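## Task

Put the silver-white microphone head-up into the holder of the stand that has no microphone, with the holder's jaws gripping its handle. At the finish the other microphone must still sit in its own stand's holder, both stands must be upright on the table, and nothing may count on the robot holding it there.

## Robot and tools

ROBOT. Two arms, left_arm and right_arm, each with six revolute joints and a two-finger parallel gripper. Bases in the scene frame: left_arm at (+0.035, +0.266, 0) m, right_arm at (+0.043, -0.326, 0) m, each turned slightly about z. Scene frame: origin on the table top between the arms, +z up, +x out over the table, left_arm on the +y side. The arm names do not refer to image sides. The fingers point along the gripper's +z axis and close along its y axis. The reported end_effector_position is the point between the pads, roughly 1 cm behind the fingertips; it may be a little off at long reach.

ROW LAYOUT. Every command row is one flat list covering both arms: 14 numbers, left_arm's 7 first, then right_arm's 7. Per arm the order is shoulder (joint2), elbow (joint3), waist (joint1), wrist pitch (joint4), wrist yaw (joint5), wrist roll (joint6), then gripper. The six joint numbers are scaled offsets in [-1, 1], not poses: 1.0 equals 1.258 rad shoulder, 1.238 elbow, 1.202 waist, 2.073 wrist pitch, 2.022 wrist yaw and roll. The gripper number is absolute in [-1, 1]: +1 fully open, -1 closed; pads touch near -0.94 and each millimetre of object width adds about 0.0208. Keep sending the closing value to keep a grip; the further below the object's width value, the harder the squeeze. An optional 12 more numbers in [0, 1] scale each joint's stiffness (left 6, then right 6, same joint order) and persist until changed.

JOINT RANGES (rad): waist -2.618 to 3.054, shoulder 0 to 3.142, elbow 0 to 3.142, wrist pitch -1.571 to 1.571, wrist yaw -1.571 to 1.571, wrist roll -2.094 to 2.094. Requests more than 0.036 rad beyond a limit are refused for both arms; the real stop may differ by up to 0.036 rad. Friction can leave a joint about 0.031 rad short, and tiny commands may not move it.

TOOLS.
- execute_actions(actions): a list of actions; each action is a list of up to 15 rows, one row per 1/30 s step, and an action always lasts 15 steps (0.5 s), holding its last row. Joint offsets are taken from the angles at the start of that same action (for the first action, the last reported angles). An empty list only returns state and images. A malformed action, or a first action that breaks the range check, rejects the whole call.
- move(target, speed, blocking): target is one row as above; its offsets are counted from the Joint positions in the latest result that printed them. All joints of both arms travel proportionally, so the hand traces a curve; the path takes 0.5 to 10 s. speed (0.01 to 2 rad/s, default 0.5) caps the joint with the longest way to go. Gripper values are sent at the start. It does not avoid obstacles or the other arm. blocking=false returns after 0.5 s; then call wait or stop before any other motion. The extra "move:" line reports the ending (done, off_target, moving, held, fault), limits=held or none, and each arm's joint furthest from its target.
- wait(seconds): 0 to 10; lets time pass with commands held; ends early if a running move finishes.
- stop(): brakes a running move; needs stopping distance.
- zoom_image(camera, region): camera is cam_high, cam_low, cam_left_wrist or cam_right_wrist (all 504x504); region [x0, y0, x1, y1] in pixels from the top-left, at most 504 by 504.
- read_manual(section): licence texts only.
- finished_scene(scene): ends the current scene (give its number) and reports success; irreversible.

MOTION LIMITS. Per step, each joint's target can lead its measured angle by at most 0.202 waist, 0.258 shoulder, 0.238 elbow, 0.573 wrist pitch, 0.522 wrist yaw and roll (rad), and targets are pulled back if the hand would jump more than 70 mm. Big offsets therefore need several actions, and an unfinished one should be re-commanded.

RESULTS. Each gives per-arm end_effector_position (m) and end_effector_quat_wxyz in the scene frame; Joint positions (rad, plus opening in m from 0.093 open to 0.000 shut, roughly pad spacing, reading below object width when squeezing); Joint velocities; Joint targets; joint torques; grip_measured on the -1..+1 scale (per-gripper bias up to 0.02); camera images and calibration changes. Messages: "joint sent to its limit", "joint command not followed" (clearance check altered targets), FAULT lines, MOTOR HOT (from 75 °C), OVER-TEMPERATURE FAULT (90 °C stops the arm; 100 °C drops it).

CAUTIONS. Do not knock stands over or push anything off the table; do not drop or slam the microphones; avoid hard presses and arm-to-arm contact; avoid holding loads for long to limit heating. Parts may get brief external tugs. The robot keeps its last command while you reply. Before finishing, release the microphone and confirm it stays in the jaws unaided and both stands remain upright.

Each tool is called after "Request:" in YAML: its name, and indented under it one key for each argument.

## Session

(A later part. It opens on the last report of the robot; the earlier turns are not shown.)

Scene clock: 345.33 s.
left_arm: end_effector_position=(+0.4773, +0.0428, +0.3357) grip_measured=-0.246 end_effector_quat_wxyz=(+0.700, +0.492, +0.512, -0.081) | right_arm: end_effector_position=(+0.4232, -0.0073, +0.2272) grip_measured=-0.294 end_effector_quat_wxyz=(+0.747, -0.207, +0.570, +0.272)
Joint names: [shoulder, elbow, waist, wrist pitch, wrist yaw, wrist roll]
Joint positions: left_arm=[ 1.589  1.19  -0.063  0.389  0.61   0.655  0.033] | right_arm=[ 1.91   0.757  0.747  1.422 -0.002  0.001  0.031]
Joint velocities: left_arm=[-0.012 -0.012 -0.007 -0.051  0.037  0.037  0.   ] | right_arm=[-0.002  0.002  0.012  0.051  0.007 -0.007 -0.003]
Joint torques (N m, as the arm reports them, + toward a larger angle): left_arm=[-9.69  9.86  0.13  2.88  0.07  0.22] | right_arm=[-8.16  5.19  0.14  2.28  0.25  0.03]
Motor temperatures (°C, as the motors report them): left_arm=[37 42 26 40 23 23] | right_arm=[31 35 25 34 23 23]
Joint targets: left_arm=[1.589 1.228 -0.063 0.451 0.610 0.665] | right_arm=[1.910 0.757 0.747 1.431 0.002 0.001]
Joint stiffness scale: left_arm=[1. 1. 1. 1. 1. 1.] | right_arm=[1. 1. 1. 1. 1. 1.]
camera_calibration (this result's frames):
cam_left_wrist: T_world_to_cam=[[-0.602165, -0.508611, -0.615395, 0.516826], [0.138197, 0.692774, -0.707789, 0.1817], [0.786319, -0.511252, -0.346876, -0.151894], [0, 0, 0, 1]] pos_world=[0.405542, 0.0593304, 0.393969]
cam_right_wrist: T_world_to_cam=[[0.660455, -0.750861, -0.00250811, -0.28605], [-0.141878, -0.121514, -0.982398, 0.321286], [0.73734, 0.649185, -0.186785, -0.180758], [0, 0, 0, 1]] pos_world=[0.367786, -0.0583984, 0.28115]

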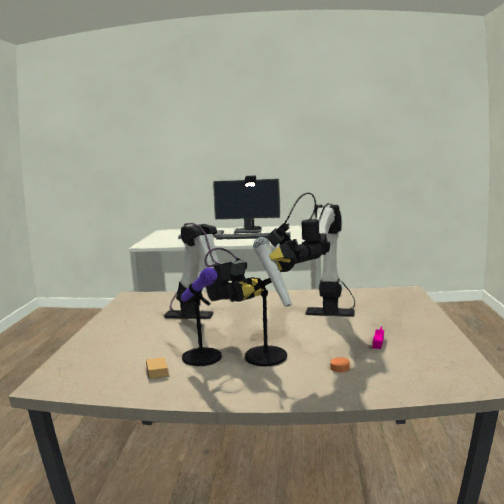

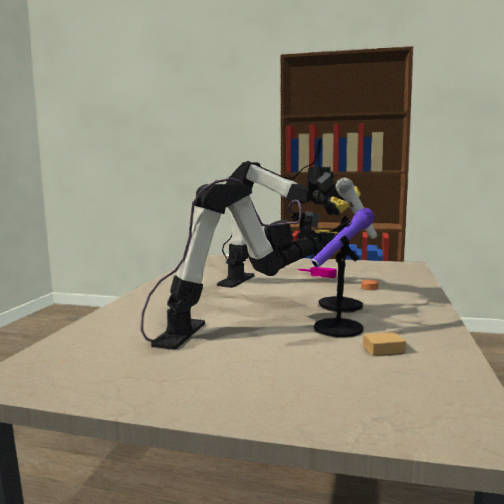

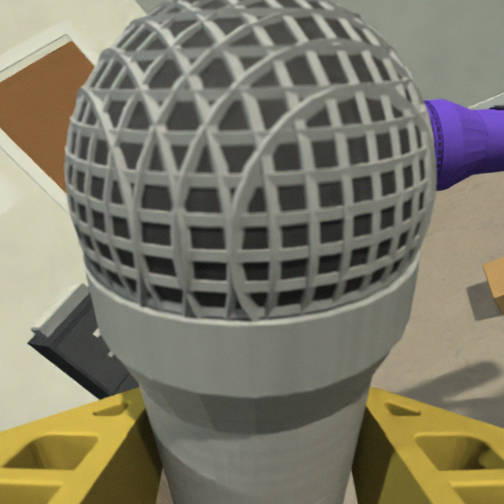

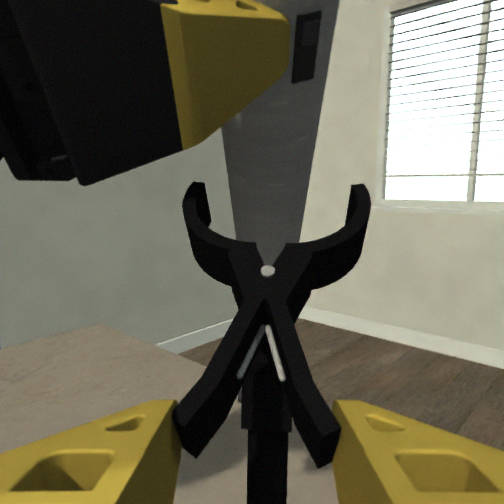

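Request:
execute_actions:
  actions:
    - [[-0.012,0.0,-0.006,0.036,-0.003,0.005,-0.5, -0.012,-0.016,0,0.004,0,0,-0.3],[-0.016,-0.008,-0.010,0.040,-0.006,0.005,-0.5, -0.015,-0.020,0,0.004,0,0,-0.3],[-0.019,-0.014,-0.014,0.044,-0.009,0.005,-0.5, -0.017,-0.024,0,0.004,0,0,-0.3],[-0.021,-0.021,-0.019,0.048,-0.013,0.005,-0.5, -0.019,-0.027,0,0.004,0,0,-0.3],[-0.024,-0.029,-0.025,0.052,-0.017,0.005,-0.5, -0.021,-0.030,0,0.004,0,0,-0.3],[-0.027,-0.038,-0.032,0.056,-0.021,0.005,-0.5, -0.023,-0.033,0,0.004,0,0,-0.3],[-0.031,-0.048,-0.039,0.060,-0.025,0.005,-0.5, -0.025,-0.036,0,0.004,0,0,-0.3],[-0.034,-0.058,-0.047,0.064,-0.029,0.005,-0.5, -0.027,-0.038,0,0.004,0,0,-0.3],[-0.038,-0.068,-0.055,0.068,-0.033,0.005,-0.5, -0.028,-0.040,0,0.004,0,0,-0.3],[-0.041,-0.078,-0.062,0.072,-0.037,0.005,-0.5, -0.028,-0.040,0,0.004,0,0,-0.3],[-0.045,-0.088,-0.070,0.075,-0.040,0.005,-0.5, -0.028,-0.040,0,0.004,0,0,-0.3],[-0.048,-0.097,-0.077,0.078,-0.043,0.005,-0.5, -0.028,-0.040,0,0.004,0,0,-0.3],[-0.051,-0.105,-0.083,0.080,-0.045,0.005,-0.5, -0.028,-0.040,0,0.004,0,0,-0.3],[-0.053,-0.112,-0.088,0.081,-0.046,0.005,-0.5, -0.028,-0.040,0,0.004,0,0,-0.3],[-0.055,-0.117,-0.092,0.081,-0.046,0.005,-0.5, -0.028,-0.040,0,0.004,0,0,-0.3]]

Request:
wait:
  seconds: 0.4

Scene clock: 356.53 s.
left_arm: end_effector_position=(+0.4521, +0.0146, +0.3090) grip_measured=-0.246 end_effector_quat_wxyz=(+0.693, +0.499, +0.512, -0.092) | right_arm: end_effector_position=(+0.4178, -0.0097, +0.2246) grip_measured=-0.296 end_effector_quat_wxyz=(+0.744, -0.212, +0.572, +0.274)
Joint names: [shoulder, elbow, waist, wrist pitch, wrist yaw, wrist roll]
Joint positions: left_arm=[ 1.558  1.066 -0.154  0.466  0.542  0.655  0.033] | right_arm=[ 1.894  0.729  0.747  1.424 -0.012  0.001  0.031]
Joint velocities: left_arm=[-0.11  -0.247 -0.193  0.11  -0.125 -0.066  0.002] | right_arm=[-0.002 -0.007  0.002  0.007  0.022 -0.022 -0.001]
Joint torques (N m, as the arm reports them, + toward a larger angle): left_arm=[-12.36   6.77  -0.49   3.12  -0.01   0.23] | right_arm=[-9.29  3.56  0.03  2.27  0.28  0.01]
Motor temperatures (°C, as the motors report them): left_arm=[37 44 26 42 23 23] | right_arm=[33 35 25 36 23 23]
Joint targets: left_arm=[1.520 1.045 -0.173 0.557 0.517 0.665] | right_arm=[1.875 0.708 0.747 1.431 -0.002 0.001]
Joint stiffness scale: left_arm=[1. 1. 1. 1. 1. 1.] | right_arm=[1. 1. 1. 1. 1. 1.]
camera_calibration (this result's frames):
cam_left_wrist: T_world_to_cam=[[-0.623292, -0.490283, -0.609204, 0.478294], [0.143857, 0.693858, -0.705596, 0.182528], [0.768643, -0.527431, -0.361945, -0.14285], [0, 0, 0, 1]] pos_world=[0.381659, 0.0325073, 0.368466]
cam_right_wrist: T_world_to_cam=[[0.667606, -0.744515, -0.000206294, -0.287686], [-0.146222, -0.130845, -0.98056, 0.318972], [0.730014, 0.654658, -0.196217, -0.170456], [0, 0, 0, 1]] pos_world=[0.363137, -0.0608605, 0.279266]

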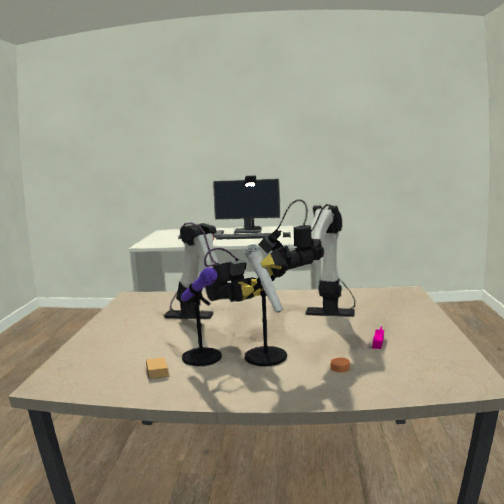

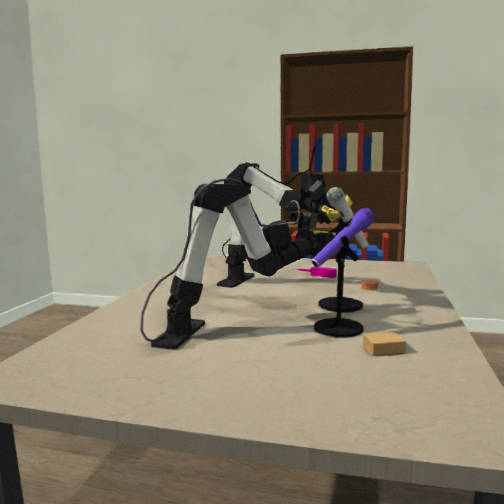

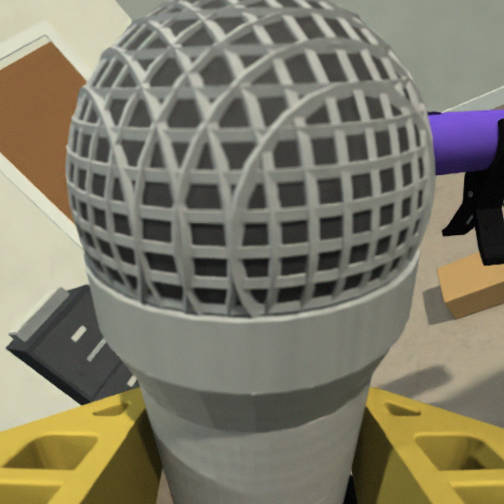

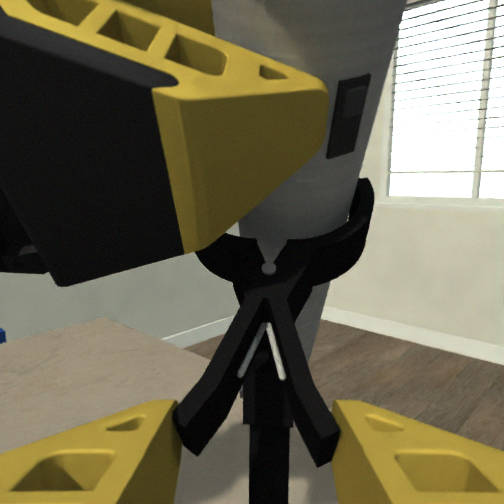

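Scene clock: 356.93 s.
left_arm: end_effector_position=(+0.4496, +0.0129, +0.3085) grip_measured=-0.246 end_effector_quat_wxyz=(+0.695, +0.498, +0.511, -0.090) | right_arm: end_effector_position=(+0.4178, -0.0097, +0.2246) grip_measured=-0.296 end_effector_quat_wxyz=(+0.744, -0.212, +0.572, +0.274)
Joint names: [shoulder, elbow, waist, wrist pitch, wrist yaw, wrist roll]
Joint positions: left_arm=[ 1.552  1.054 -0.163  0.476  0.53   0.655  0.033] | right_arm=[ 1.894  0.729  0.747  1.424 -0.012  0.001  0.031]
Joint velocities: left_arm=[ 0.002 -0.002  0.007 -0.022  0.037 -0.007  0.001] | right_arm=[-0.012  0.002 -0.007  0.007 -0.037 -0.081 -0.001]
Joint torques (N m, as the arm reports them, + toward a larger angle): left_arm=[-12.25   6.58  -0.54   3.1   -0.04   0.22] | right_arm=[-9.31  3.58  0.    2.26  0.29  0.05]
Motor temperatures (°C, as the motors report them): left_arm=[37 43 26 42 23 23] | right_arm=[34 35 25 36 23 23]
Joint targets: left_arm=[1.520 1.046 -0.173 0.557 0.517 0.665] | right_arm=[1.875 0.708 0.747 1.431 -0.002 0.001]
Joint stiffness scale: left_arm=[1. 1. 1. 1. 1. 1.] | right_arm=[1. 1. 1. 1. 1. 1.]
wait: 0.40 s; no rest
camera_calibration (this result's frames):
cam_left_wrist: T_world_to_cam=[[-0.618933, -0.493245, -0.611254, 0.47425], [0.14457, 0.69339, -0.70591, 0.183527], [0.772025, -0.52528, -0.357854, -0.144886], [0, 0, 0, 1]] pos_world=[0.378852, 0.0305602, 0.367593]
cam_right_wrist: T_world_to_cam=[[0.667606, -0.744515, -0.000206294, -0.287686], [-0.146222, -0.130845, -0.98056, 0.318972], [0.730014, 0.654658, -0.196217, -0.170456], [0, 0, 0, 1]] pos_world=[0.363137, -0.0608605, 0.279266]

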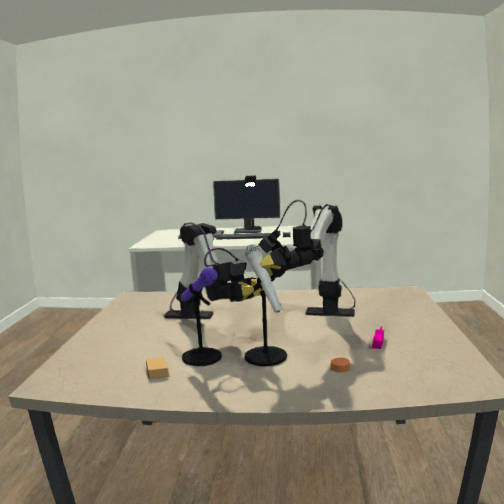

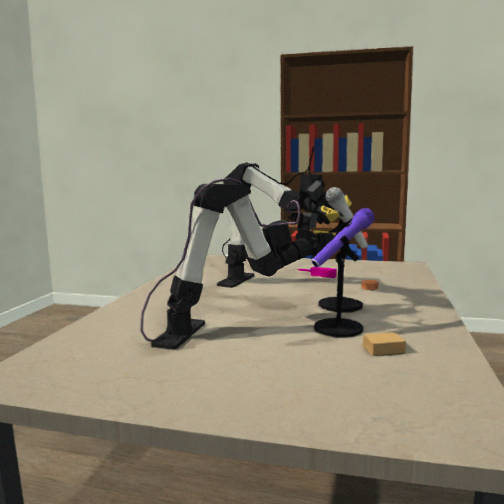

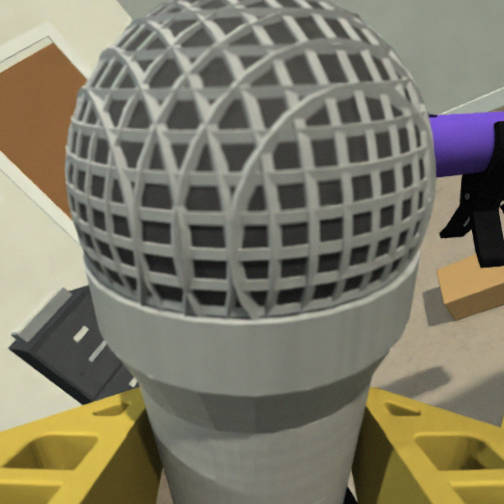

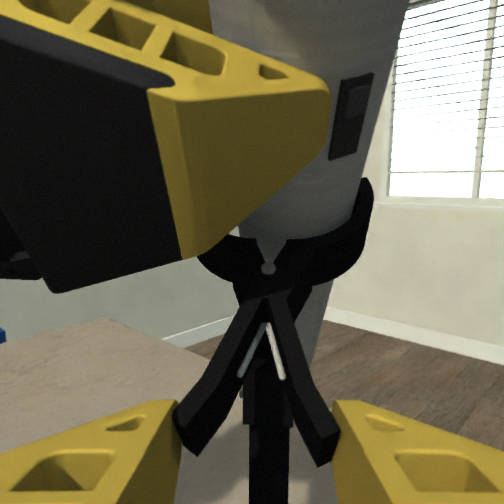

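Request:
execute_actions:
  actions: []

Scene clock: 371.60 s.
left_arm: end_effector_position=(+0.4496, +0.0129, +0.3085) grip_measured=-0.246 end_effector_quat_wxyz=(+0.695, +0.498, +0.511, -0.090) | right_arm: end_effector_position=(+0.4178, -0.0097, +0.2246) grip_measured=-0.296 end_effector_quat_wxyz=(+0.744, -0.212, +0.572, +0.274)
Joint names: [shoulder, elbow, waist, wrist pitch, wrist yaw, wrist roll]
Joint positions: left_arm=[ 1.552  1.054 -0.163  0.477  0.53   0.655  0.033] | right_arm=[ 1.894  0.729  0.747  1.424 -0.012  0.001  0.031]
Joint velocities: left_arm=[-0.002  0.002 -0.007 -0.007  0.051 -0.022 -0.   ] | right_arm=[ 0.022 -0.007 -0.012  0.007  0.022 -0.007  0.001]
Joint torques (N m, as the arm reports them, + toward a larger angle): left_arm=[-12.26   6.59  -0.54   3.12  -0.05   0.22] | right_arm=[-9.28  3.53  0.1   2.28  0.29  0.04]
Motor temperatures (°C, as the motors report them): left_arm=[39 42 26 46 23 23] | right_arm=[37 34 25 37 23 23]
Joint targets: left_arm=[1.520 1.046 -0.173 0.557 0.517 0.665] | right_arm=[1.875 0.708 0.747 1.431 -0.002 0.001]
Joint stiffness scale: left_arm=[1. 1. 1. 1. 1. 1.] | right_arm=[1. 1. 1. 1. 1. 1.]
camera_calibration (this result's frames):
cam_left_wrist: T_world_to_cam=[[-0.618715, -0.49333, -0.611406, 0.474252], [0.144821, 0.693293, -0.705955, 0.183488], [0.772152, -0.525329, -0.357506, -0.145021], [0, 0, 0, 1]] pos_world=[0.378832, 0.0305677, 0.367649]
cam_right_wrist: T_world_to_cam=[[0.667606, -0.744515, -0.000206294, -0.287686], [-0.146222, -0.130845, -0.98056, 0.318972], [0.730014, 0.654658, -0.196217, -0.170456], [0, 0, 0, 1]] pos_world=[0.363137, -0.0608605, 0.279266]

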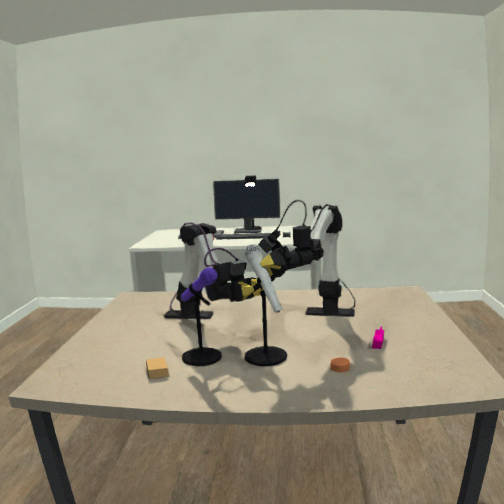

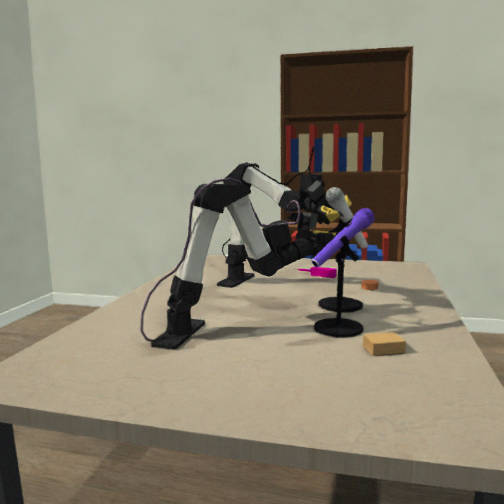

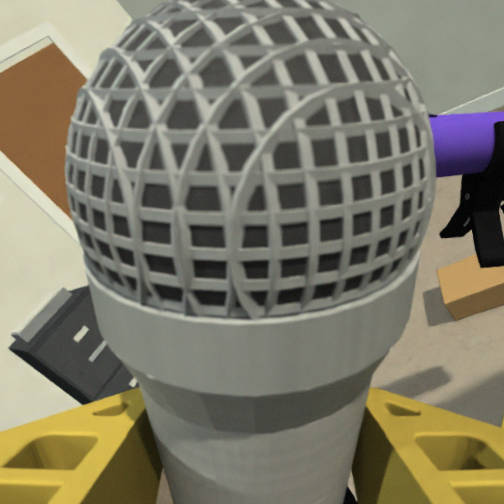

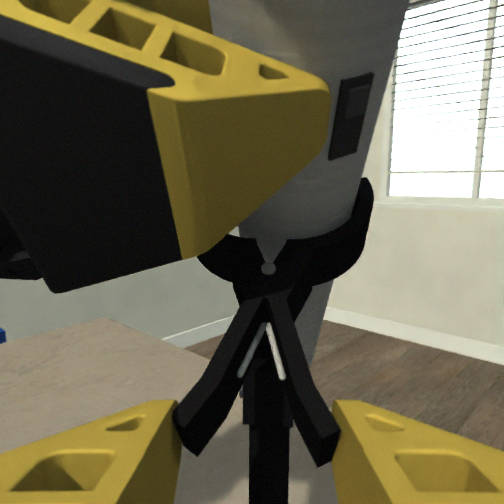

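Request:
execute_actions:
  actions:
    - [[-0.0273,-0.0092,-0.0093,0.0399,-0.0071,0.005,-0.5,-0.0151,-0.017,0,0.0034,0.005,0,-0.3],[-0.0293,-0.0119,-0.0104,0.0412,-0.0078,0.005,-0.5,-0.0151,-0.017,0,0.0034,0.005,0,-0.3],[-0.0312,-0.0146,-0.0114,0.0425,-0.0085,0.005,-0.5,-0.0151,-0.017,0,0.0034,0.005,0,-0.3],[-0.0331,-0.0173,-0.0125,0.0437,-0.0092,0.005,-0.5,-0.0151,-0.017,0,0.0034,0.005,0,-0.3],[-0.035,-0.02,-0.0135,0.045,-0.0099,0.005,-0.5,-0.0151,-0.017,0,0.0034,0.005,0,-0.3],[-0.037,-0.0228,-0.0146,0.0463,-0.0106,0.005,-0.5,-0.0151,-0.017,0,0.0034,0.005,0,-0.3],[-0.0389,-0.0255,-0.0156,0.0476,-0.0113,0.005,-0.5,-0.0151,-0.017,0,0.0034,0.005,0,-0.3],[-0.0408,-0.0282,-0.0166,0.0489,-0.012,0.005,-0.5,-0.0151,-0.017,0,0.0034,0.005,0,-0.3],[-0.0427,-0.0309,-0.0177,0.0502,-0.0127,0.005,-0.5,-0.0151,-0.017,0,0.0034,0.005,0,-0.3],[-0.0447,-0.0336,-0.0187,0.0514,-0.0134,0.005,-0.5,-0.0151,-0.017,0,0.0034,0.005,0,-0.3],[-0.0466,-0.0363,-0.0198,0.0527,-0.0141,0.005,-0.5,-0.0151,-0.017,0,0.0034,0.005,0,-0.3],[-0.0485,-0.039,-0.0208,0.054,-0.0148,0.005,-0.5,-0.0151,-0.017,0,0.0034,0.005,0,-0.3]]

Request:
wait:
  seconds: 0.5

Scene clock: 384.30 s.
left_arm: end_effector_position=(+0.4407, +0.0122, +0.3125) grip_measured=-0.246 end_effector_quat_wxyz=(+0.704, +0.495, +0.502, -0.085) | right_arm: end_effector_position=(+0.4177, -0.0097, +0.2246) grip_measured=-0.296 end_effector_quat_wxyz=(+0.744, -0.212, +0.572, +0.274)
Joint names: [shoulder, elbow, waist, wrist pitch, wrist yaw, wrist roll]
Joint positions: left_arm=[ 1.522  1.017 -0.177  0.511  0.513  0.655  0.033] | right_arm=[ 1.894  0.729  0.747  1.424 -0.012  0.001  0.031]
Joint velocities: left_arm=[-0.007 -0.027 -0.012  0.081  0.022  0.051  0.001] | right_arm=[-0.012 -0.007  0.012  0.037 -0.037 -0.037  0.   ]
Joint torques (N m, as the arm reports them, + toward a larger angle): left_arm=[-11.79   6.39  -0.61   3.03  -0.07   0.21] | right_arm=[-9.3   3.7   0.11  2.28  0.27  0.04]
Motor temperatures (°C, as the motors report them): left_arm=[40 41 26 48 23 23] | right_arm=[40 34 25 37 23 23]
Joint targets: left_arm=[1.491 1.005 -0.188 0.589 0.500 0.665] | right_arm=[1.875 0.708 0.747 1.431 -0.002 0.001]
Joint stiffness scale: left_arm=[1. 1. 1. 1. 1. 1.] | right_arm=[1. 1. 1. 1. 1. 1.]
camera_calibration (this result's frames):
cam_left_wrist: T_world_to_cam=[[-0.601457, -0.501521, -0.621874, 0.466629], [0.160291, 0.686824, -0.708929, 0.18224], [0.78266, -0.526071, -0.332706, -0.149399], [0, 0, 0, 1]] pos_world=[0.368374, 0.0302629, 0.369673]
cam_right_wrist: T_world_to_cam=[[0.667881, -0.744268, -0.000108548, -0.287756], [-0.146112, -0.130973, -0.98056, 0.318925], [0.729785, 0.654913, -0.196221, -0.170358], [0, 0, 0, 1]] pos_world=[0.363111, -0.0608277, 0.279266]

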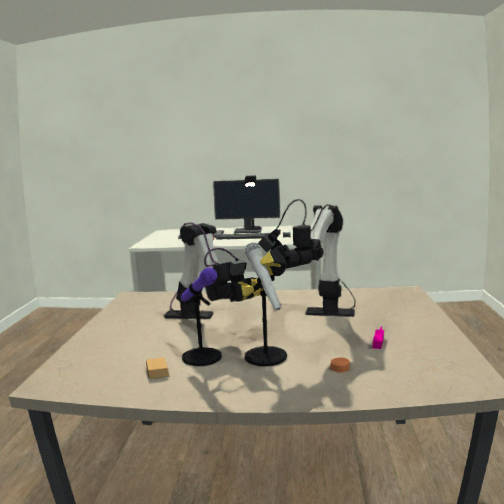

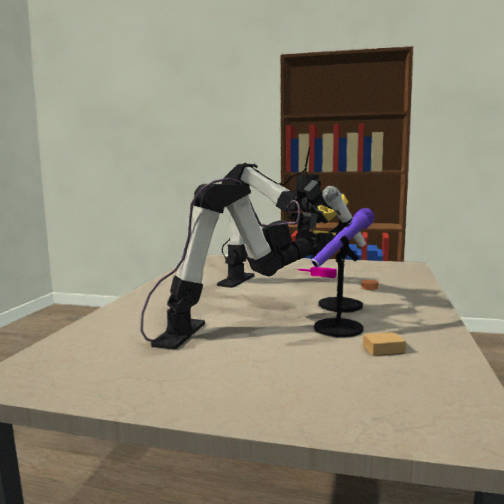

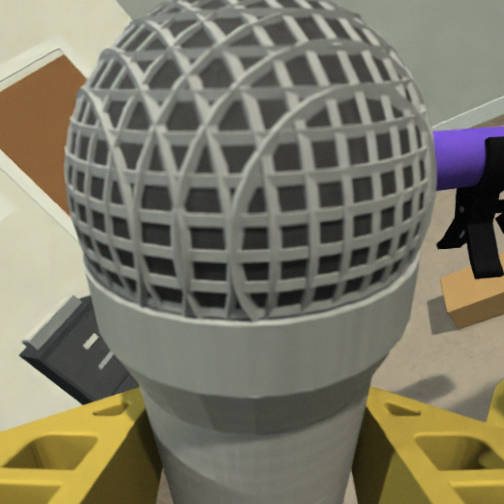

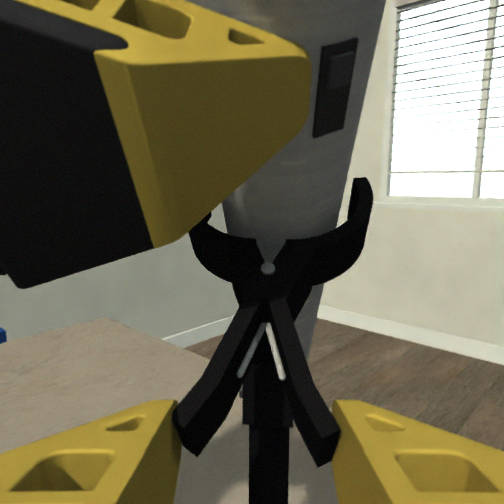

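Scene clock: 384.80 s.
left_arm: end_effector_position=(+0.4412, +0.0127, +0.3137) grip_measured=-0.246 end_effector_quat_wxyz=(+0.706, +0.493, +0.502, -0.083) | right_arm: end_effector_position=(+0.4177, -0.0097, +0.2246) grip_measured=-0.296 end_effector_quat_wxyz=(+0.744, -0.212, +0.572, +0.274)
Joint names: [shoulder, elbow, waist, wrist pitch, wrist yaw, wrist roll]
Joint positions: left_arm=[ 1.522  1.017 -0.177  0.516  0.509  0.655  0.033] | right_arm=[ 1.894  0.729  0.747  1.424 -0.012  0.001  0.031]
Joint velocities: left_arm=[-0.002  0.002  0.007  0.051 -0.022 -0.037 -0.   ] | right_arm=[ 0.012  0.017 -0.002  0.007 -0.022  0.022 -0.001]
Joint torques (N m, as the arm reports them, + toward a larger angle): left_arm=[-11.82   6.35  -0.62   3.04  -0.03   0.21] | right_arm=[-9.35  3.61 -0.03  2.28  0.28  0.06]
Motor temperatures (°C, as the motors report them): left_arm=[40 41 26 48 23 23] | right_arm=[40 34 25 37 23 23]
Joint targets: left_arm=[1.491 1.006 -0.188 0.589 0.499 0.665] | right_arm=[1.875 0.708 0.747 1.431 -0.002 0.001]
Joint stiffness scale: left_arm=[1. 1. 1. 1. 1. 1.] | right_arm=[1. 1. 1. 1. 1. 1.]
wait: 0.50 s; at rest by 0.30 s
camera_calibration (this result's frames):
cam_left_wrist: T_world_to_cam=[[-0.59627, -0.505303, -0.623803, 0.466279], [0.160911, 0.686051, -0.709536, 0.182612], [0.786492, -0.523452, -0.327763, -0.15247], [0, 0, 0, 1]] pos_world=[0.36856, 0.0305205, 0.370462]
cam_right_wrist: T_world_to_cam=[[0.667881, -0.744268, -0.000108548, -0.287756], [-0.146112, -0.130973, -0.98056, 0.318925], [0.729785, 0.654913, -0.196221, -0.170358], [0, 0, 0, 1]] pos_world=[0.363111, -0.0608277, 0.279266]

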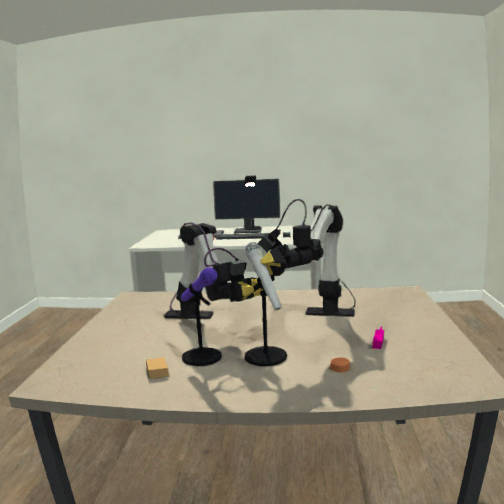

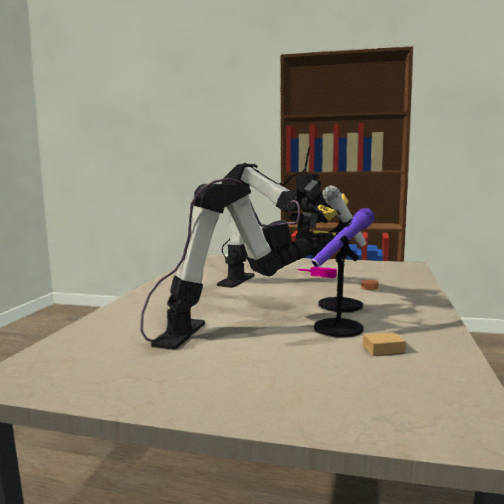

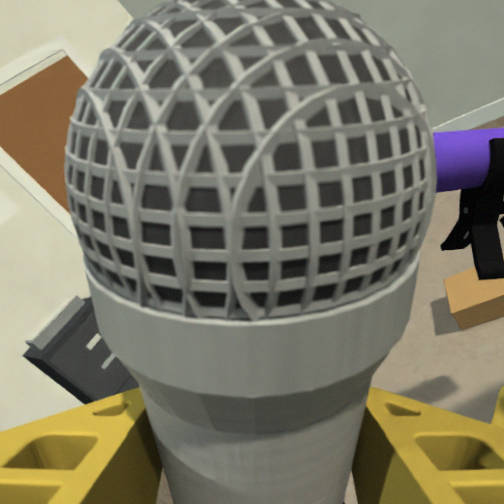

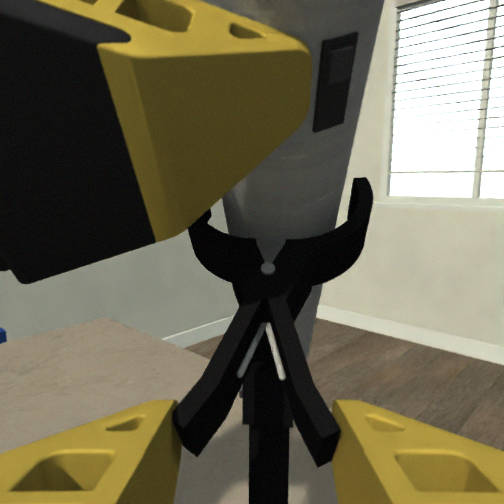

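Request:
zoom_image:
  camera: "cam_high"
  region: [225, 230, 305, 320]

Request:
zoom_image:
  camera: "cam_low"
  region: [295, 170, 385, 270]

Region (225, 230, 305, 320) of cam_high's 504x504 image, scaled by 5.600, with more detail than that image has.

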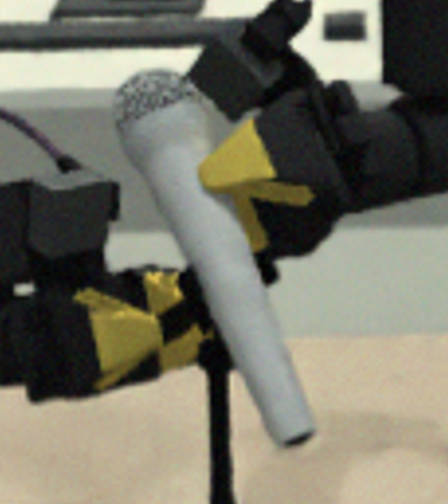

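Region (295, 170, 385, 270) of cam_low's 504x504 image, scaled by 5.040, with more detail than that image has; it fills the left 454 columns of this view, and the rest is white.

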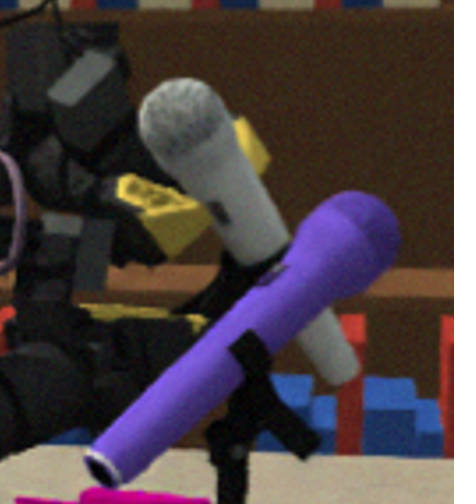

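Request:
zoom_image:
  camera: "cam_low"
  region: [325, 205, 365, 245]

Request:
zoom_image:
  camera: "cam_high"
  region: [245, 262, 285, 302]

Region (325, 205, 365, 245) of cam_low's 504x504 image, scaled by 12.600, with more detail than that image has.

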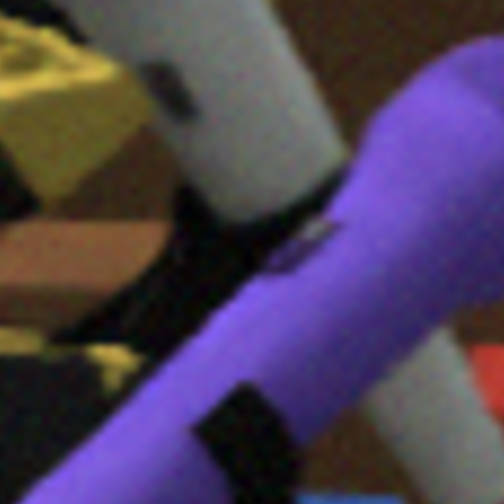

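Region (245, 262, 285, 302) of cam_high's 504x504 image, scaled by 12.600, with more detail than that image has.

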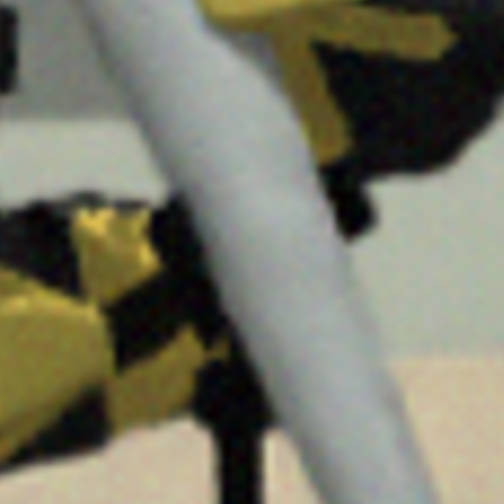

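Request:
execute_actions:
  actions:
    - [[-0.025,-0.0105,-0.0103,0.036,-0.0056,0.005,-0.5,-0.0151,-0.017,0,0.0034,0.005,0,-0.3],[-0.0254,-0.0121,-0.0114,0.0367,-0.0063,0.005,-0.5,-0.0151,-0.017,0,0.0034,0.005,0,-0.3],[-0.0258,-0.0137,-0.0126,0.0374,-0.007,0.005,-0.5,-0.0151,-0.017,0,0.0034,0.005,0,-0.3],[-0.0262,-0.0153,-0.0137,0.0381,-0.0077,0.005,-0.5,-0.0151,-0.017,0,0.0034,0.005,0,-0.3],[-0.0266,-0.017,-0.0149,0.0389,-0.0084,0.005,-0.5,-0.0151,-0.017,0,0.0034,0.005,0,-0.3],[-0.027,-0.0186,-0.016,0.0396,-0.009,0.005,-0.5,-0.0151,-0.017,0,0.0034,0.005,0,-0.3],[-0.0274,-0.0202,-0.0172,0.0403,-0.0097,0.005,-0.5,-0.0151,-0.017,0,0.0034,0.005,0,-0.3],[-0.0278,-0.0218,-0.0183,0.041,-0.0104,0.005,-0.5,-0.0151,-0.017,0,0.0034,0.005,0,-0.3]]

Request:
zoom_image:
  camera: "cam_high"
  region: [245, 262, 285, 302]

Scene clock: 401.63 s.
left_arm: end_effector_position=(+0.4390, +0.0111, +0.3115) grip_measured=-0.246 end_effector_quat_wxyz=(+0.707, +0.492, +0.501, -0.081) | right_arm: end_effector_position=(+0.4177, -0.0097, +0.2246) grip_measured=-0.296 end_effector_quat_wxyz=(+0.744, -0.212, +0.572, +0.274)
Joint names: [shoulder, elbow, waist, wrist pitch, wrist yaw, wrist roll]
Joint positions: left_arm=[ 1.518  1.002 -0.185  0.531  0.496  0.656  0.033] | right_arm=[ 1.894  0.729  0.747  1.424 -0.012  0.001  0.031]
Joint velocities: left_arm=[ 0.007 -0.002 -0.002  0.051 -0.037 -0.037  0.   ] | right_arm=[ 0.002 -0.012 -0.007  0.007  0.022  0.022  0.   ]
Joint torques (N m, as the arm reports them, + toward a larger angle): left_arm=[-11.83   6.35  -0.78   3.01  -0.03   0.21] | right_arm=[-9.33  3.6   0.03  2.3   0.32  0.04]
Motor temperatures (°C, as the motors report them): left_arm=[41 40 27 50 23 23] | right_arm=[42 33 25 38 23 23]
Joint targets: left_arm=[1.487 0.990 -0.199 0.601 0.488 0.666] | right_arm=[1.875 0.708 0.747 1.431 -0.002 0.001]
Joint stiffness scale: left_arm=[1. 1. 1. 1. 1. 1.] | right_arm=[1. 1. 1. 1. 1. 1.]
camera_calibration (this result's frames):
cam_left_wrist: T_world_to_cam=[[-0.592237, -0.508093, -0.625377, 0.461554], [0.16067, 0.686078, -0.709565, 0.182571], [0.789582, -0.52071, -0.324686, -0.154671], [0, 0, 0, 1]] pos_world=[0.366141, 0.0287153, 0.367972]
cam_right_wrist: T_world_to_cam=[[0.667881, -0.744268, -0.000108548, -0.287756], [-0.146112, -0.130973, -0.98056, 0.318925], [0.729785, 0.654913, -0.196221, -0.170358], [0, 0, 0, 1]] pos_world=[0.363111, -0.0608277, 0.279266]

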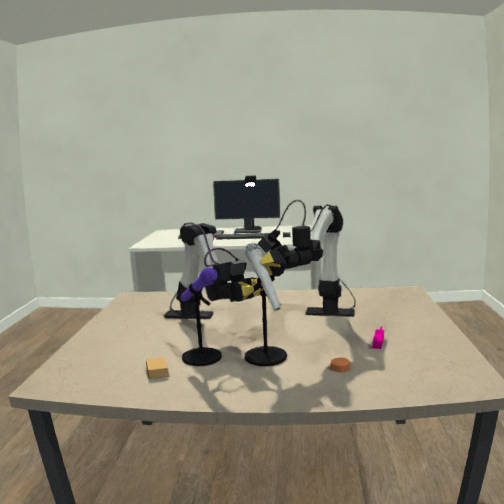

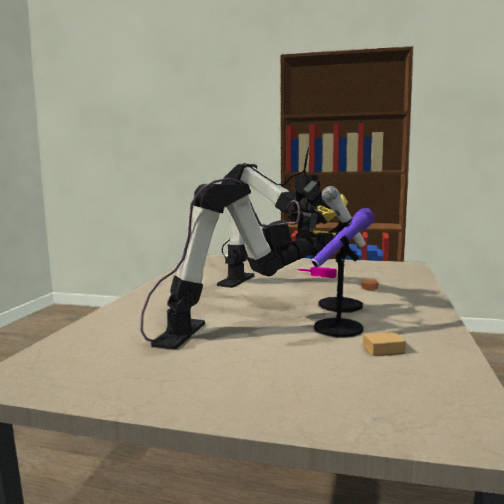

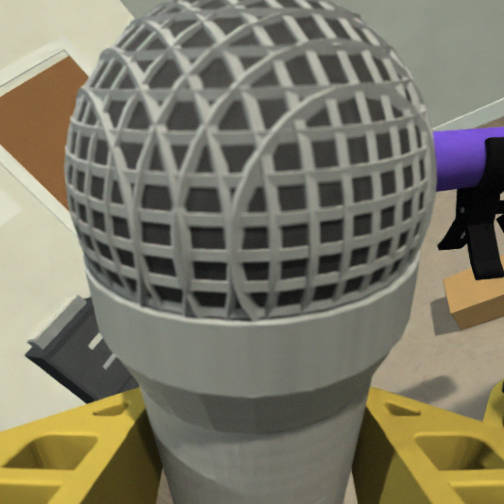

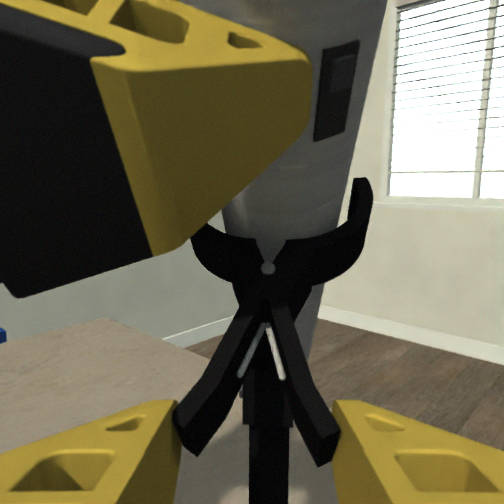

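Region (245, 262, 285, 302) of cam_high's 504x504 image, scaled by 12.600, with more detail than that image has.

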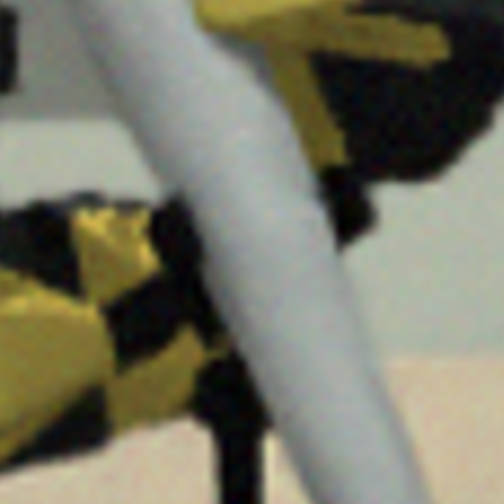

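Request:
execute_actions:
  actions:
    - [[-0.025,-0.011,-0.0128,0.0342,-0.0044,0.005,-0.5,-0.0151,-0.017,0,0.0034,0.005,0,-0.3],[-0.0253,-0.0124,-0.0139,0.0346,-0.0048,0.005,-0.5,-0.0151,-0.017,0,0.0034,0.005,0,-0.3],[-0.0257,-0.0139,-0.015,0.035,-0.0052,0.005,-0.5,-0.0151,-0.017,0,0.0034,0.005,0,-0.3],[-0.026,-0.0153,-0.0161,0.0355,-0.0056,0.005,-0.5,-0.0151,-0.017,0,0.0034,0.005,0,-0.3],[-0.0264,-0.0167,-0.0172,0.036,-0.006,0.005,-0.5,-0.0151,-0.017,0,0.0034,0.005,0,-0.3],[-0.0267,-0.0181,-0.0183,0.0365,-0.0064,0.005,-0.5,-0.0151,-0.017,0,0.0034,0.005,0,-0.3],[-0.0271,-0.0195,-0.0194,0.037,-0.0067,0.005,-0.5,-0.0151,-0.017,0,0.0034,0.005,0,-0.3],[-0.0275,-0.021,-0.0205,0.0375,-0.007,0.005,-0.5,-0.0151,-0.017,0,0.0034,0.005,0,-0.3]]

Request:
zoom_image:
  camera: "cam_high"
  region: [245, 262, 285, 302]

Scene clock: 406.07 s.
left_arm: end_effector_position=(+0.4377, +0.0106, +0.3121) grip_measured=-0.246 end_effector_quat_wxyz=(+0.711, +0.489, +0.500, -0.076) | right_arm: end_effector_position=(+0.4176, -0.0096, +0.2246) grip_measured=-0.296 end_effector_quat_wxyz=(+0.744, -0.212, +0.572, +0.274)
Joint names: [shoulder, elbow, waist, wrist pitch, wrist yaw, wrist roll]
Joint positions: left_arm=[ 1.513  0.99  -0.193  0.548  0.478  0.657  0.033] | right_arm=[ 1.894  0.729  0.747  1.424 -0.013  0.001  0.031]
Joint velocities: left_arm=[-0.002 -0.002  0.002  0.007 -0.007 -0.022  0.001] | right_arm=[-0.012 -0.017 -0.002 -0.007  0.095 -0.051  0.   ]
Joint torques (N m, as the arm reports them, + toward a larger angle): left_arm=[-11.6    6.15  -1.04   2.92   0.08   0.2 ] | right_arm=[-9.31  3.62  0.05  2.28  0.28  0.05]
Motor temperatures (°C, as the motors report them): left_arm=[41 40 27 50 23 23] | right_arm=[42 33 25 38 23 23]
Joint targets: left_arm=[1.484 0.975 -0.210 0.608 0.482 0.666] | right_arm=[1.875 0.708 0.747 1.431 -0.002 0.001]
Joint stiffness scale: left_arm=[1. 1. 1. 1. 1. 1.] | right_arm=[1. 1. 1. 1. 1. 1.]
camera_calibration (this result's frames):
cam_left_wrist: T_world_to_cam=[[-0.580907, -0.516313, -0.629259, 0.457209], [0.160932, 0.684962, -0.710583, 0.183758], [0.797902, -0.514051, -0.314808, -0.160472], [0, 0, 0, 1]] pos_world=[0.364065, 0.0277048, 0.367761]
cam_right_wrist: T_world_to_cam=[[0.668429, -0.743776, 0.0000869402, -0.287896], [-0.145892, -0.131228, -0.980558, 0.31883], [0.729327, 0.655421, -0.196228, -0.170163], [0, 0, 0, 1]] pos_world=[0.363058, -0.0607622, 0.279266]

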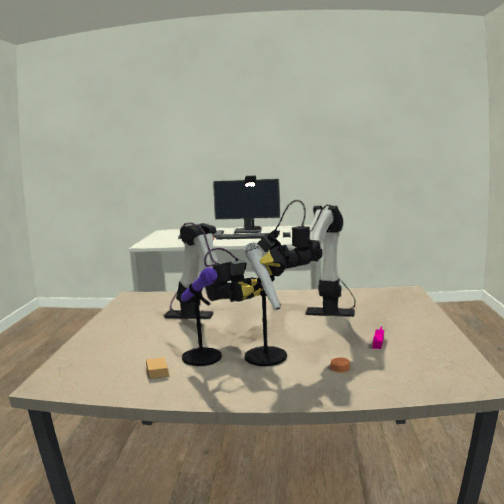

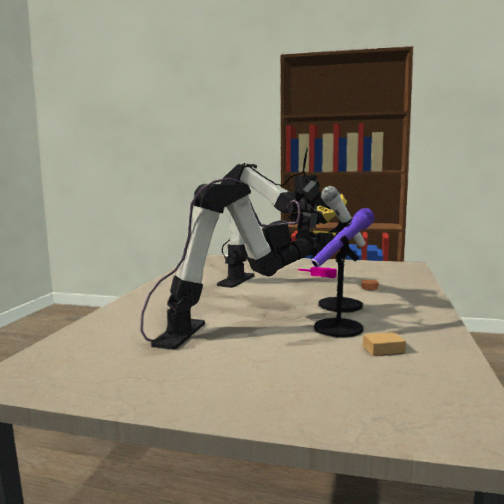

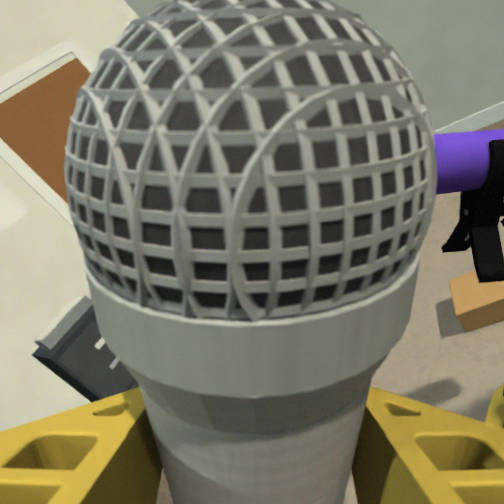

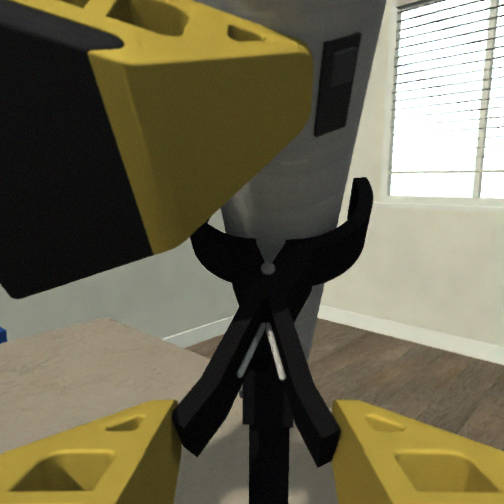

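Region (245, 262, 285, 302) of cam_high's 504x504 image, scaled by 12.600, with more detail than that image has.

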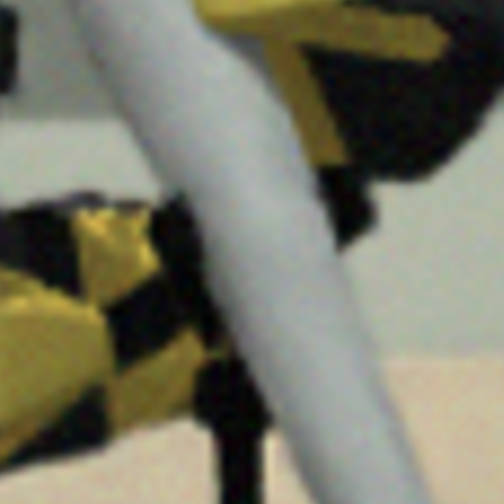

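Request:
execute_actions:
  actions:
    - [[-0.023,-0.012,-0.012,0.029,0.002,0.0045,-0.5,-0.0151,-0.017,0,0.0034,0.005,0,-0.28],[-0.023,-0.012,-0.012,0.029,0.002,0.0045,-0.5,-0.0151,-0.017,0,0.0034,0.005,0,-0.26],[-0.023,-0.012,-0.012,0.029,0.002,0.0045,-0.5,-0.0151,-0.017,0,0.0034,0.005,0,-0.24],[-0.023,-0.012,-0.012,0.029,0.002,0.0045,-0.5,-0.0151,-0.017,0,0.0034,0.005,0,-0.22],[-0.023,-0.012,-0.012,0.029,0.002,0.0045,-0.5,-0.0151,-0.017,0,0.0034,0.005,0,-0.2],[-0.023,-0.012,-0.012,0.029,0.002,0.0045,-0.5,-0.0151,-0.017,0,0.0034,0.005,0,-0.18],[-0.023,-0.012,-0.012,0.029,0.002,0.0045,-0.5,-0.0151,-0.017,0,0.0034,0.005,0,-0.16],[-0.023,-0.012,-0.012,0.029,0.002,0.0045,-0.5,-0.0151,-0.017,0,0.0034,0.005,0,-0.14],[-0.023,-0.012,-0.012,0.029,0.002,0.0045,-0.5,-0.0151,-0.017,0,0.0034,0.005,0,-0.12],[-0.023,-0.012,-0.012,0.029,0.002,0.0045,-0.5,-0.0151,-0.017,0,0.0034,0.005,0,-0.1],[-0.023,-0.012,-0.012,0.029,0.002,0.0045,-0.5,-0.0151,-0.017,0,0.0034,0.005,0,-0.08],[-0.023,-0.012,-0.012,0.029,0.002,0.0045,-0.5,-0.0151,-0.017,0,0.0034,0.005,0,-0.06],[-0.023,-0.012,-0.012,0.029,0.002,0.0045,-0.5,-0.0151,-0.017,0,0.0034,0.005,0,-0.04],[-0.023,-0.012,-0.012,0.029,0.002,0.0045,-0.5,-0.0151,-0.017,0,0.0034,0.005,0,-0.02],[-0.023,-0.012,-0.012,0.029,0.002,0.0045,-0.5,-0.0151,-0.017,0,0.0034,0.005,0,0.0]]
    - [[-0.023,-0.01,-0.009,0.029,0.0,0.0045,-0.5,-0.012,-0.014,0,0.0034,0.0,0,0.03],[-0.023,-0.01,-0.009,0.029,0.0,0.0045,-0.5,-0.012,-0.014,0,0.0034,0.0,0,0.06],[-0.023,-0.01,-0.009,0.029,0.0,0.0045,-0.5,-0.012,-0.014,0,0.0034,0.0,0,0.09],[-0.023,-0.01,-0.009,0.029,0.0,0.0045,-0.5,-0.012,-0.014,0,0.0034,0.0,0,0.12],[-0.023,-0.01,-0.009,0.029,0.0,0.0045,-0.5,-0.012,-0.014,0,0.0034,0.0,0,0.15],[-0.023,-0.01,-0.009,0.029,0.0,0.0045,-0.5,-0.012,-0.014,0,0.0034,0.0,0,0.18],[-0.023,-0.01,-0.009,0.029,0.0,0.0045,-0.5,-0.012,-0.014,0,0.0034,0.0,0,0.21],[-0.023,-0.01,-0.009,0.029,0.0,0.0045,-0.5,-0.012,-0.014,0,0.0034,0.0,0,0.24],[-0.023,-0.01,-0.009,0.029,0.0,0.0045,-0.5,-0.012,-0.014,0,0.0034,0.0,0,0.27],[-0.023,-0.01,-0.009,0.029,0.0,0.0045,-0.5,-0.012,-0.014,0,0.0034,0.0,0,0.3]]

Scene clock: 414.30 s.
left_arm: end_effector_position=(+0.4383, +0.0110, +0.3126) grip_measured=-0.246 end_effector_quat_wxyz=(+0.712, +0.487, +0.501, -0.074) | right_arm: end_effector_position=(+0.4180, -0.0107, +0.2263) grip_measured=+0.298 end_effector_quat_wxyz=(+0.747, -0.209, +0.570, +0.273)
Joint names: [shoulder, elbow, waist, wrist pitch, wrist yaw, wrist roll]
Joint positions: left_arm=[ 1.513  0.99  -0.193  0.55   0.473  0.657  0.033] | right_arm=[ 1.894  0.729  0.747  1.431 -0.006 -0.     0.06 ]
Joint velocities: left_arm=[-0.012 -0.002 -0.017  0.066 -0.007  0.022 -0.   ] | right_arm=[ 0.027 -0.007 -0.022  0.022 -0.022 -0.037  0.001]
Joint torques (N m, as the arm reports them, + toward a larger angle): left_arm=[-11.48   6.3   -0.58   2.91   0.11   0.2 ] | right_arm=[-8.97  3.82  0.22  2.27  0.15  0.04]
Motor temperatures (°C, as the motors report them): left_arm=[41 39 27 51 23 23] | right_arm=[43 33 25 39 23 23]
Joint targets: left_arm=[1.484 0.977 -0.204 0.610 0.478 0.666] | right_arm=[1.879 0.712 0.747 1.436 -0.008 -0.000]
Joint stiffness scale: left_arm=[1. 1. 1. 1. 1. 1.] | right_arm=[1. 1. 1. 1. 1. 1.]
camera_calibration (this result's frames):
cam_left_wrist: T_world_to_cam=[[-0.577047, -0.519826, -0.629919, 0.456649], [0.158995, 0.685029, -0.710955, 0.184708], [0.801085, -0.510408, -0.312644, -0.162665], [0, 0, 0, 1]] pos_world=[0.364448, 0.0278225, 0.368115]
cam_right_wrist: T_world_to_cam=[[0.663461, -0.748211, 0.000111165, -0.286948], [-0.141413, -0.125541, -0.981958, 0.318907], [0.734725, 0.651476, -0.189098, -0.173266], [0, 0, 0, 1]] pos_world=[0.362779, -0.0617832, 0.280421]

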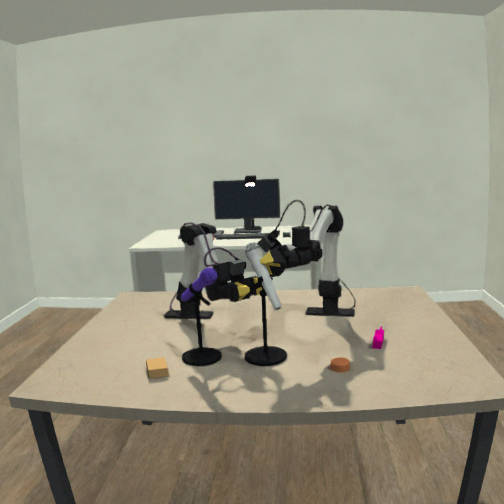

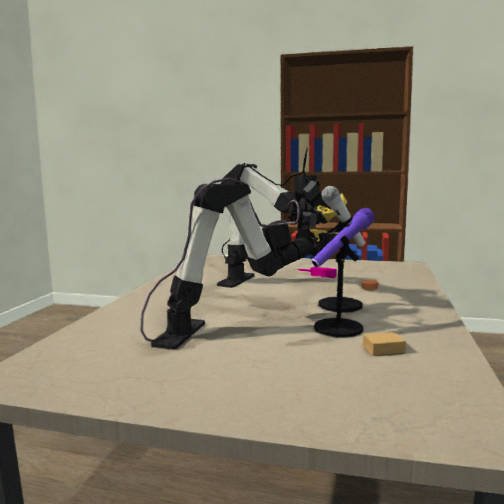

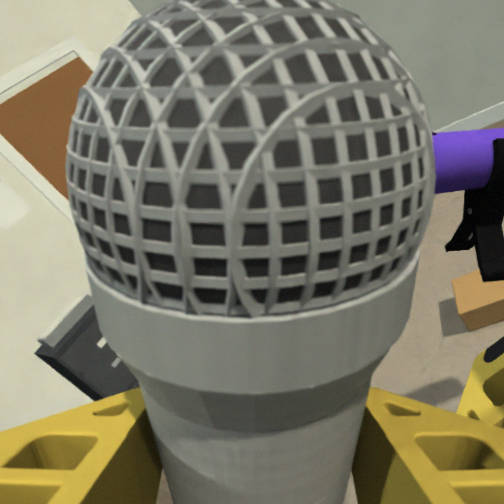

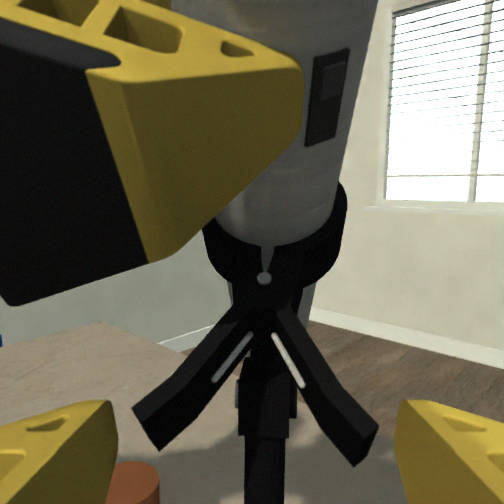

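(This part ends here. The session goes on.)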